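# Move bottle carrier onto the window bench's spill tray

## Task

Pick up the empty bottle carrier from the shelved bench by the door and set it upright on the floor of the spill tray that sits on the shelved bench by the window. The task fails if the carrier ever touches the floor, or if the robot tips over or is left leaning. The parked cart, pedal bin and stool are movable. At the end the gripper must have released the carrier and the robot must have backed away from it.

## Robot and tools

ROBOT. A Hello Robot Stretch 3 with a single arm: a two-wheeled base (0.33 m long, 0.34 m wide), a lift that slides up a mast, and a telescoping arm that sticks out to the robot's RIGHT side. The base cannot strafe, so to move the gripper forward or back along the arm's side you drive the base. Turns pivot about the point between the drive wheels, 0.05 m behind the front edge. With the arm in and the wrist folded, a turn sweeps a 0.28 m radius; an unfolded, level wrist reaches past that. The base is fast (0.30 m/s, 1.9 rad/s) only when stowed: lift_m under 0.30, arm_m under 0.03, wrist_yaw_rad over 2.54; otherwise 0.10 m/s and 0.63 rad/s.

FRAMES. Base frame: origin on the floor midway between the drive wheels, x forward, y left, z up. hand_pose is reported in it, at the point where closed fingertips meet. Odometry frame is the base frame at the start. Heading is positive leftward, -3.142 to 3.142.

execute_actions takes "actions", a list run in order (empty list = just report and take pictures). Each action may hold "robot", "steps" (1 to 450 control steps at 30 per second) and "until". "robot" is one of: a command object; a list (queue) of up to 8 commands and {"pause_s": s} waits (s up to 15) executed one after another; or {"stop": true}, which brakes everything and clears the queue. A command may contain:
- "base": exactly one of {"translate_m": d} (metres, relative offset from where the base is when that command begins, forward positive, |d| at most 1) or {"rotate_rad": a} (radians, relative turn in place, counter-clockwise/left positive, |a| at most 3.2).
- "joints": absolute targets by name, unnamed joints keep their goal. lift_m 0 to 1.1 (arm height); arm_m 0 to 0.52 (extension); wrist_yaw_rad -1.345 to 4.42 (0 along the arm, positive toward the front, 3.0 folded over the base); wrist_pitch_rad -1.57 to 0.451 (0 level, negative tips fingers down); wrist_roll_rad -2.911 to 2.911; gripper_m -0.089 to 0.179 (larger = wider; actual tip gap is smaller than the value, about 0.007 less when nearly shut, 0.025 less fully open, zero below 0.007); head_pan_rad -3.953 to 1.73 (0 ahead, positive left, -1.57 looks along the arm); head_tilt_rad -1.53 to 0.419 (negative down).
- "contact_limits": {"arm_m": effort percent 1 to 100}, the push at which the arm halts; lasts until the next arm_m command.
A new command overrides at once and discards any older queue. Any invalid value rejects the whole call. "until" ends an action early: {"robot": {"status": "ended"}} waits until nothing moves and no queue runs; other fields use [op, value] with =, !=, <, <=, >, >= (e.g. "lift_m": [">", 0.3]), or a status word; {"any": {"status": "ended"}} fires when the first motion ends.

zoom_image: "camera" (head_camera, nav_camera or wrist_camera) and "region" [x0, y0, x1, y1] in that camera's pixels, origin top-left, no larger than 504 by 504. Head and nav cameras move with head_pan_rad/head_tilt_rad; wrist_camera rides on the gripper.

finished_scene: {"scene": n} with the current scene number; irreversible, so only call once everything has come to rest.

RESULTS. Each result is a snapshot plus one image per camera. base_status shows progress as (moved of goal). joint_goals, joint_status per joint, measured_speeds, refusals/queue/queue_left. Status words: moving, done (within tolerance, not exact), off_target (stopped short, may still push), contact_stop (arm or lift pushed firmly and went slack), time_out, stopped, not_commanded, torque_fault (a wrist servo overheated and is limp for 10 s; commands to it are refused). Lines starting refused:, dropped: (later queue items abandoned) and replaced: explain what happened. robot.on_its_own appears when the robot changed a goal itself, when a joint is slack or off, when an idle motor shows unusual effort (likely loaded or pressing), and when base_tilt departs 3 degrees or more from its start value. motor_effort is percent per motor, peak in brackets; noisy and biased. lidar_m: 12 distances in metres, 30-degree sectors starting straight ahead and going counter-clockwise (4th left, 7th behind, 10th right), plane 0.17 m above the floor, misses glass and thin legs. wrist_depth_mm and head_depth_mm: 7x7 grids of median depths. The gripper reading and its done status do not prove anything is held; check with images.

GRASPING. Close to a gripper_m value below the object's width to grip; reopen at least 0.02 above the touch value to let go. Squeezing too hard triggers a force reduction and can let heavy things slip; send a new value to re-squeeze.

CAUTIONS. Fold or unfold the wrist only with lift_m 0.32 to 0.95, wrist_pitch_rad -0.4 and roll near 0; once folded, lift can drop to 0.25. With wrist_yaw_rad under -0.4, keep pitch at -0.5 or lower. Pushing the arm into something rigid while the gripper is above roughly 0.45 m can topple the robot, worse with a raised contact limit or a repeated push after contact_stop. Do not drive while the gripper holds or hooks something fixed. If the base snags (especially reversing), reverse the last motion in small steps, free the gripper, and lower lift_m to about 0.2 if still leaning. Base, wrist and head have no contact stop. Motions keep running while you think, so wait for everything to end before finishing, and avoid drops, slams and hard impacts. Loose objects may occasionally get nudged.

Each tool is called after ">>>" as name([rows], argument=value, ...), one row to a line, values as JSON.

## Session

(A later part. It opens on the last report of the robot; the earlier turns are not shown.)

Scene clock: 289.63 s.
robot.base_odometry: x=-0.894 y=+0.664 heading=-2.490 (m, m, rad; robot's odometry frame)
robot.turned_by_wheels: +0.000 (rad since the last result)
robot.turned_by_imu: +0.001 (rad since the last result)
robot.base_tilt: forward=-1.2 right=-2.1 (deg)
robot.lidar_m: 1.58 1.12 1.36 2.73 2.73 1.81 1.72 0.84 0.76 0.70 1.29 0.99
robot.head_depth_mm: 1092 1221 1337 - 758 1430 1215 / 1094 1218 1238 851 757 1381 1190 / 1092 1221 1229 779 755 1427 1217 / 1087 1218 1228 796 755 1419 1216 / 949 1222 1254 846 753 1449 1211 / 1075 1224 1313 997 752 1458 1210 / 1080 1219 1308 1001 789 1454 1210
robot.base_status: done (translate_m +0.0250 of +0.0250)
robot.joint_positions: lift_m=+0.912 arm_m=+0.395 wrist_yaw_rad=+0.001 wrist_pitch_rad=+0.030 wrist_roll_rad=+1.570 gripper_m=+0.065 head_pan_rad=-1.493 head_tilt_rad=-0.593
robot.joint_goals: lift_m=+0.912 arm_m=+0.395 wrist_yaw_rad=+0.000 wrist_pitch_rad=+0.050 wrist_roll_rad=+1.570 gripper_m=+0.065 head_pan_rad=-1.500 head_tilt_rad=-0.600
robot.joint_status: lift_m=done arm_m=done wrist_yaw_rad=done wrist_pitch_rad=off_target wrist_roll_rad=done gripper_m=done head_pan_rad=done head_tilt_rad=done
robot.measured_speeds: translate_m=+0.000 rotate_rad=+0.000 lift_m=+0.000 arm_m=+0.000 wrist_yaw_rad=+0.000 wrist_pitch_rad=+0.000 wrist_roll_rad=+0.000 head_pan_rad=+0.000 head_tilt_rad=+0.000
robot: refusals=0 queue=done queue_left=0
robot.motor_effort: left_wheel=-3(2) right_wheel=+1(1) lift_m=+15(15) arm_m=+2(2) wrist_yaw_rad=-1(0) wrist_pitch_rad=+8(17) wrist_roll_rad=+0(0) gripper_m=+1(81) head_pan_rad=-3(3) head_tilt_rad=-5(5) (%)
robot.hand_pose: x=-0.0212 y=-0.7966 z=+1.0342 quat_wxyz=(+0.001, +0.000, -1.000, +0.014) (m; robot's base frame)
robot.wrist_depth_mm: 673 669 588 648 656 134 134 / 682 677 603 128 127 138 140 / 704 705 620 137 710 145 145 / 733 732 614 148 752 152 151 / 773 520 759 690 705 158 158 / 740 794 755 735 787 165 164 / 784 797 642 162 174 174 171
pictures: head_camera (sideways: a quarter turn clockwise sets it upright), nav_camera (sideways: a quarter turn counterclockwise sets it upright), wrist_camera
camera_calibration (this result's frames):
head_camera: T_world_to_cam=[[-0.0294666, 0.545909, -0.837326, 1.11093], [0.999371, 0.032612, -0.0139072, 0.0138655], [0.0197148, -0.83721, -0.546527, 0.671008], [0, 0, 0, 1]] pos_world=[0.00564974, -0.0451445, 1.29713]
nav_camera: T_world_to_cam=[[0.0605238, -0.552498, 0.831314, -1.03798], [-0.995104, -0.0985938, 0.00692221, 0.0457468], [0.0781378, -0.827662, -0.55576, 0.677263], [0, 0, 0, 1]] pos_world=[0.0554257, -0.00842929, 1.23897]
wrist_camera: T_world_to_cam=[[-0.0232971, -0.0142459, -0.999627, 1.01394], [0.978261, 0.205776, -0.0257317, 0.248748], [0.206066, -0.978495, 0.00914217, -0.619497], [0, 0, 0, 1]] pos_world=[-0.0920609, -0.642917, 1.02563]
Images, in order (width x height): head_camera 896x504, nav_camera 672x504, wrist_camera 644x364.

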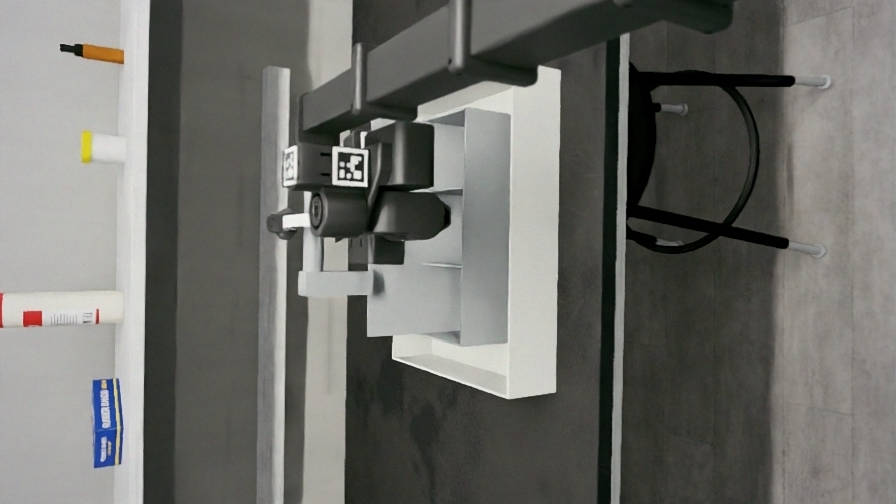

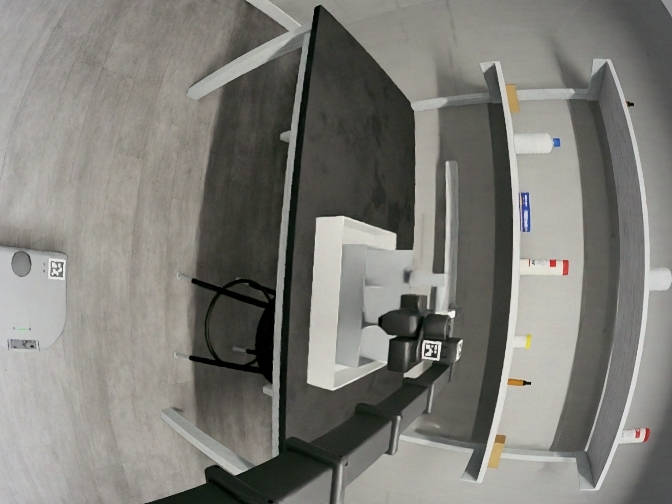

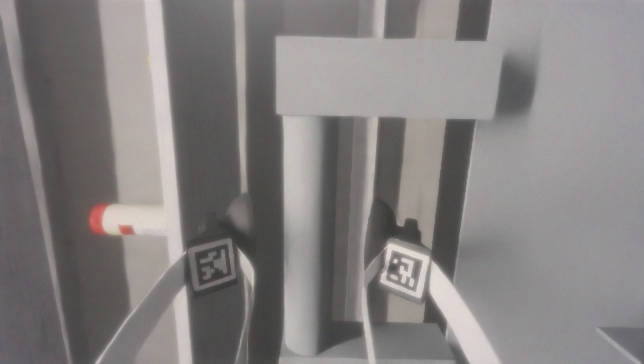

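>>> execute_actions([
  {"robot":{"joints":{"arm_m":0.0}},"steps":200,"until":{"robot":{"status":"ended"}}},
])

Scene clock: 296.07 s.
robot.base_odometry: x=-0.894 y=+0.664 heading=-2.490 (m, m, rad; robot's odometry frame)
robot.turned_by_wheels: +0.000 (rad since the last result)
robot.turned_by_imu: +0.001 (rad since the last result)
robot.base_tilt: forward=-1.2 right=-2.0 (deg)
robot.lidar_m: 1.58 1.12 1.36 2.72 2.74 1.81 1.71 0.84 0.77 0.70 1.29 0.99
robot.head_depth_mm: 1090 1226 1333 1014 786 - - / 1087 1219 1330 878 757 1463 - / 1090 1224 1229 824 755 - - / 1087 1221 1224 828 753 - 1185 / 950 1217 1249 845 751 1455 1211 / 1076 1219 1316 1004 752 1460 1210 / 1083 1222 1312 1000 789 1460 1210
robot.base_status: done (translate_m +0.0250 of +0.0250)
robot.joint_positions: lift_m=+0.912 arm_m=+0.000 wrist_yaw_rad=+0.000 wrist_pitch_rad=+0.030 wrist_roll_rad=+1.570 gripper_m=+0.065 head_pan_rad=-1.493 head_tilt_rad=-0.593
robot.joint_goals: lift_m=+0.912 arm_m=+0.000 wrist_yaw_rad=+0.000 wrist_pitch_rad=+0.050 wrist_roll_rad=+1.570 gripper_m=+0.065 head_pan_rad=-1.500 head_tilt_rad=-0.600
robot.joint_status: lift_m=done arm_m=done wrist_yaw_rad=done wrist_pitch_rad=off_target wrist_roll_rad=done gripper_m=done head_pan_rad=done head_tilt_rad=done
robot.measured_speeds: translate_m=+0.000 rotate_rad=+0.000 lift_m=+0.000 arm_m=+0.000 wrist_yaw_rad=+0.000 wrist_pitch_rad=+0.000 wrist_roll_rad=+0.000 head_pan_rad=+0.000 head_tilt_rad=+0.000
robot: refusals=0 queue=done queue_left=0
robot.motor_effort: left_wheel=-2(1) right_wheel=+1(1) lift_m=+15(15) arm_m=-3(3) wrist_yaw_rad=+0(0) wrist_pitch_rad=+8(8) wrist_roll_rad=+0(0) gripper_m=+1(1) head_pan_rad=-3(2) head_tilt_rad=-5(5) (%)
robot.hand_pose: x=-0.0213 y=-0.4021 z=+1.0342 quat_wxyz=(+0.001, +0.000, -1.000, +0.014) (m; robot's base frame)
robot.wrist_depth_mm: 848 - - - 965 364 309 / 847 - - - 519 377 321 / - - - - 547 390 333 / - - - - 545 406 353 / - - - - 470 413 377 / - - - - 862 426 - / - - - - 860 415 -
pictures: head_camera (sideways: a quarter turn clockwise sets it upright), nav_camera (sideways: a quarter turn counterclockwise sets it upright), wrist_camera
camera_calibration (this result's frames):
head_camera: T_world_to_cam=[[-0.029466, 0.545914, -0.837323, 1.11093], [0.999371, 0.0326104, -0.0139075, 0.0138658], [0.0197132, -0.837207, -0.546531, 0.671014], [0, 0, 0, 1]] pos_world=[0.00564967, -0.0451445, 1.29713]
nav_camera: T_world_to_cam=[[0.0605232, -0.552503, 0.831311, -1.03798], [-0.995104, -0.0985921, 0.00692209, 0.045747], [0.0781362, -0.827659, -0.555765, 0.677269], [0, 0, 0, 1]] pos_world=[0.0554257, -0.00842902, 1.23897]
wrist_camera: T_world_to_cam=[[-0.0232937, -0.0142385, -0.999627, 1.01956], [0.978324, 0.205474, -0.025724, 0.167521], [0.205763, -0.978559, 0.00914367, -0.233508], [0, 0, 0, 1]] pos_world=[-0.0920928, -0.248405, 1.02562]
Images, in order (width x height): head_camera 896x504, nav_camera 672x504, wrist_camera 644x364.

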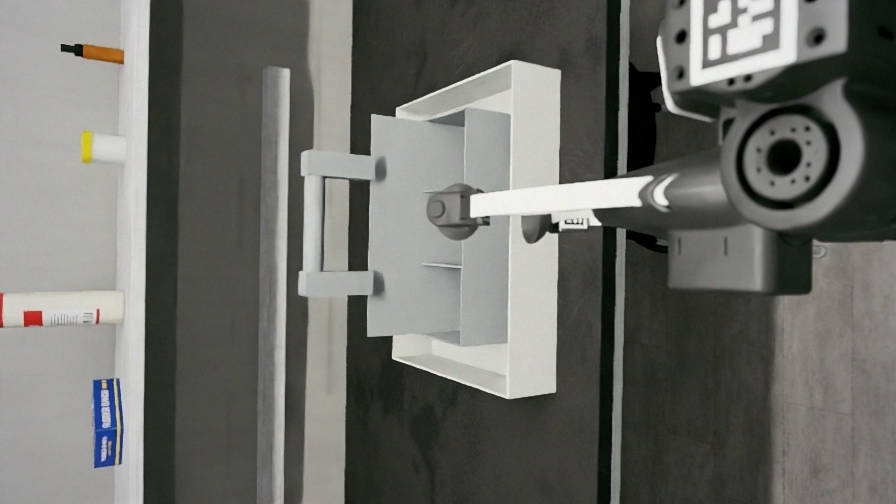

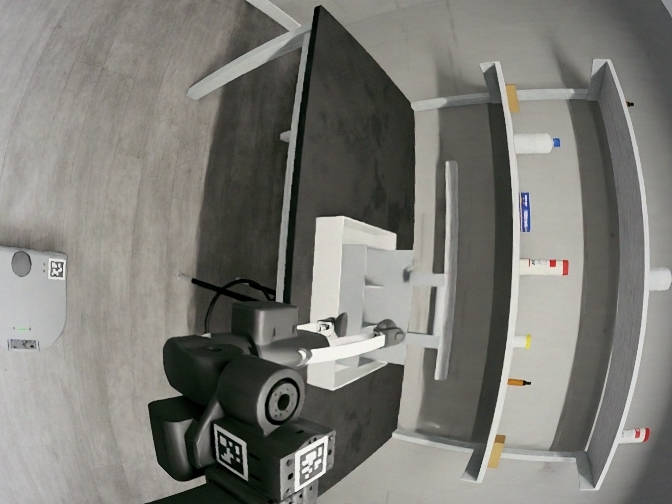

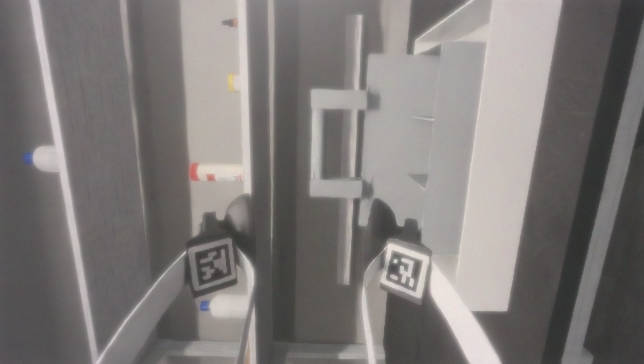

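>>> execute_actions([
  {"robot":{"joints":{"wrist_yaw_rad":1.4}},"steps":100,"until":{"robot":{"status":"ended"}}},
])

>>> finished_scene(scene=1)

Scene clock: 303.70 s.
robot.base_odometry: x=-0.894 y=+0.664 heading=-2.490 (m, m, rad; robot's odometry frame)
robot.turned_by_wheels: +0.000 (rad since the last result)
robot.turned_by_imu: +0.001 (rad since the last result)
robot.base_tilt: forward=-1.3 right=-2.1 (deg)
robot.lidar_m: 1.58 1.12 1.36 2.73 2.73 1.81 1.72 0.84 0.76 0.70 1.28 0.99
robot.head_depth_mm: 1091 1222 1333 1015 786 - - / 1091 1224 1330 878 756 1475 - / 1088 1222 1229 826 756 1554 - / 1087 1220 1229 827 753 1421 1241 / 949 1216 1254 846 753 1503 - / 1074 1218 1312 999 752 1479 - / 1086 1218 1311 1000 790 1450 -
robot.base_status: done (translate_m +0.0250 of +0.0250)
robot.joint_positions: lift_m=+0.912 arm_m=+0.000 wrist_yaw_rad=+1.398 wrist_pitch_rad=+0.030 wrist_roll_rad=+1.570 gripper_m=+0.065 head_pan_rad=-1.493 head_tilt_rad=-0.593
robot.joint_goals: lift_m=+0.912 arm_m=+0.000 wrist_yaw_rad=+1.400 wrist_pitch_rad=+0.050 wrist_roll_rad=+1.570 gripper_m=+0.065 head_pan_rad=-1.500 head_tilt_rad=-0.600
robot.joint_status: lift_m=done arm_m=done wrist_yaw_rad=done wrist_pitch_rad=off_target wrist_roll_rad=done gripper_m=done head_pan_rad=done head_tilt_rad=done
robot.measured_speeds: translate_m=+0.000 rotate_rad=+0.000 lift_m=+0.000 arm_m=+0.000 wrist_yaw_rad=+0.000 wrist_pitch_rad=+0.000 wrist_roll_rad=+0.000 head_pan_rad=+0.000 head_tilt_rad=+0.000
robot: refusals=0 queue=done queue_left=0
robot.motor_effort: left_wheel=-2(2) right_wheel=+1(1) lift_m=+16(16) arm_m=-3(3) wrist_yaw_rad=+0(1) wrist_pitch_rad=+8(8) wrist_roll_rad=+1(1) gripper_m=+1(1) head_pan_rad=-3(3) head_tilt_rad=-5(4) (%)
robot.hand_pose: x=+0.2317 y=-0.1893 z=+1.0342 quat_wxyz=(-0.009, +0.643, -0.765, +0.012) (m; robot's base frame)
robot.wrist_depth_mm: - - - - - - - / - - - - - - - / - - - - - - - / - - - - - - - / - - - - - - - / - - - - - - - / - - - - - - -
pictures: head_camera (sideways: a quarter turn clockwise sets it upright), nav_camera (sideways: a quarter turn counterclockwise sets it upright), wrist_camera
camera_calibration (this result's frames):
head_camera: T_world_to_cam=[[-0.0294659, 0.545914, -0.837323, 1.11093], [0.999371, 0.0326102, -0.0139075, 0.0138658], [0.019713, -0.837206, -0.546532, 0.671014], [0, 0, 0, 1]] pos_world=[0.00564965, -0.0451445, 1.29713]
nav_camera: T_world_to_cam=[[0.0605231, -0.552503, 0.831311, -1.03798], [-0.995104, -0.0985919, 0.00692209, 0.045747], [0.078136, -0.827659, -0.555765, 0.677269], [0, 0, 0, 1]] pos_world=[0.0554257, -0.00842902, 1.23897]
wrist_camera: T_world_to_cam=[[0.0100202, -0.0253957, -0.999627, 1.01865], [-0.0341407, 0.999086, -0.0257242, 0.261089], [0.999367, 0.0343857, 0.00914397, -0.0694442], [0, 0, 0, 1]] pos_world=[0.0681069, -0.232593, 1.02562]
Images, in order (width x height): head_camera 896x504, nav_camera 672x504, wrist_camera 644x364.

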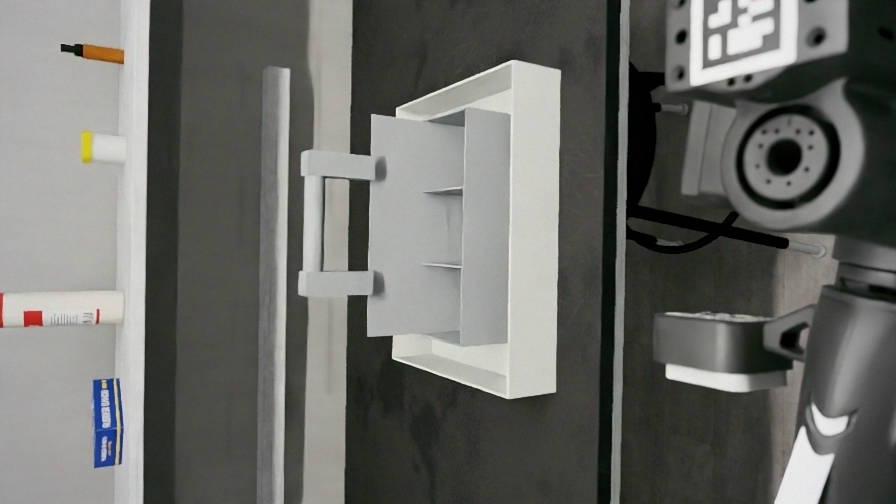

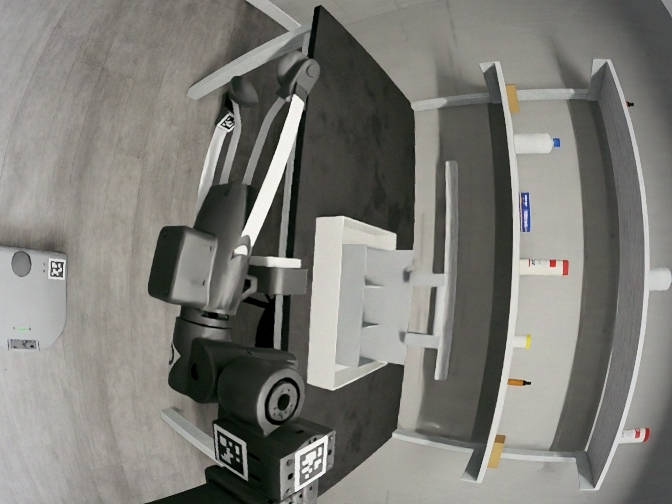

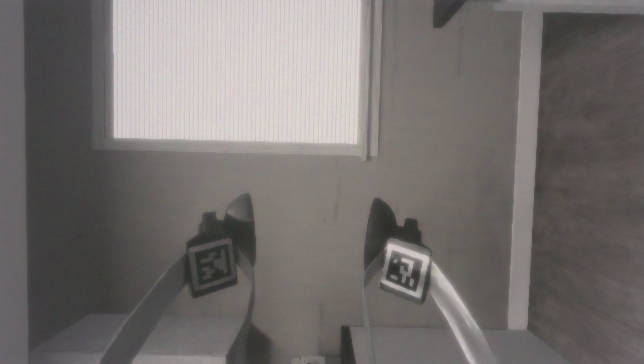

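The scene is finished: the task was done.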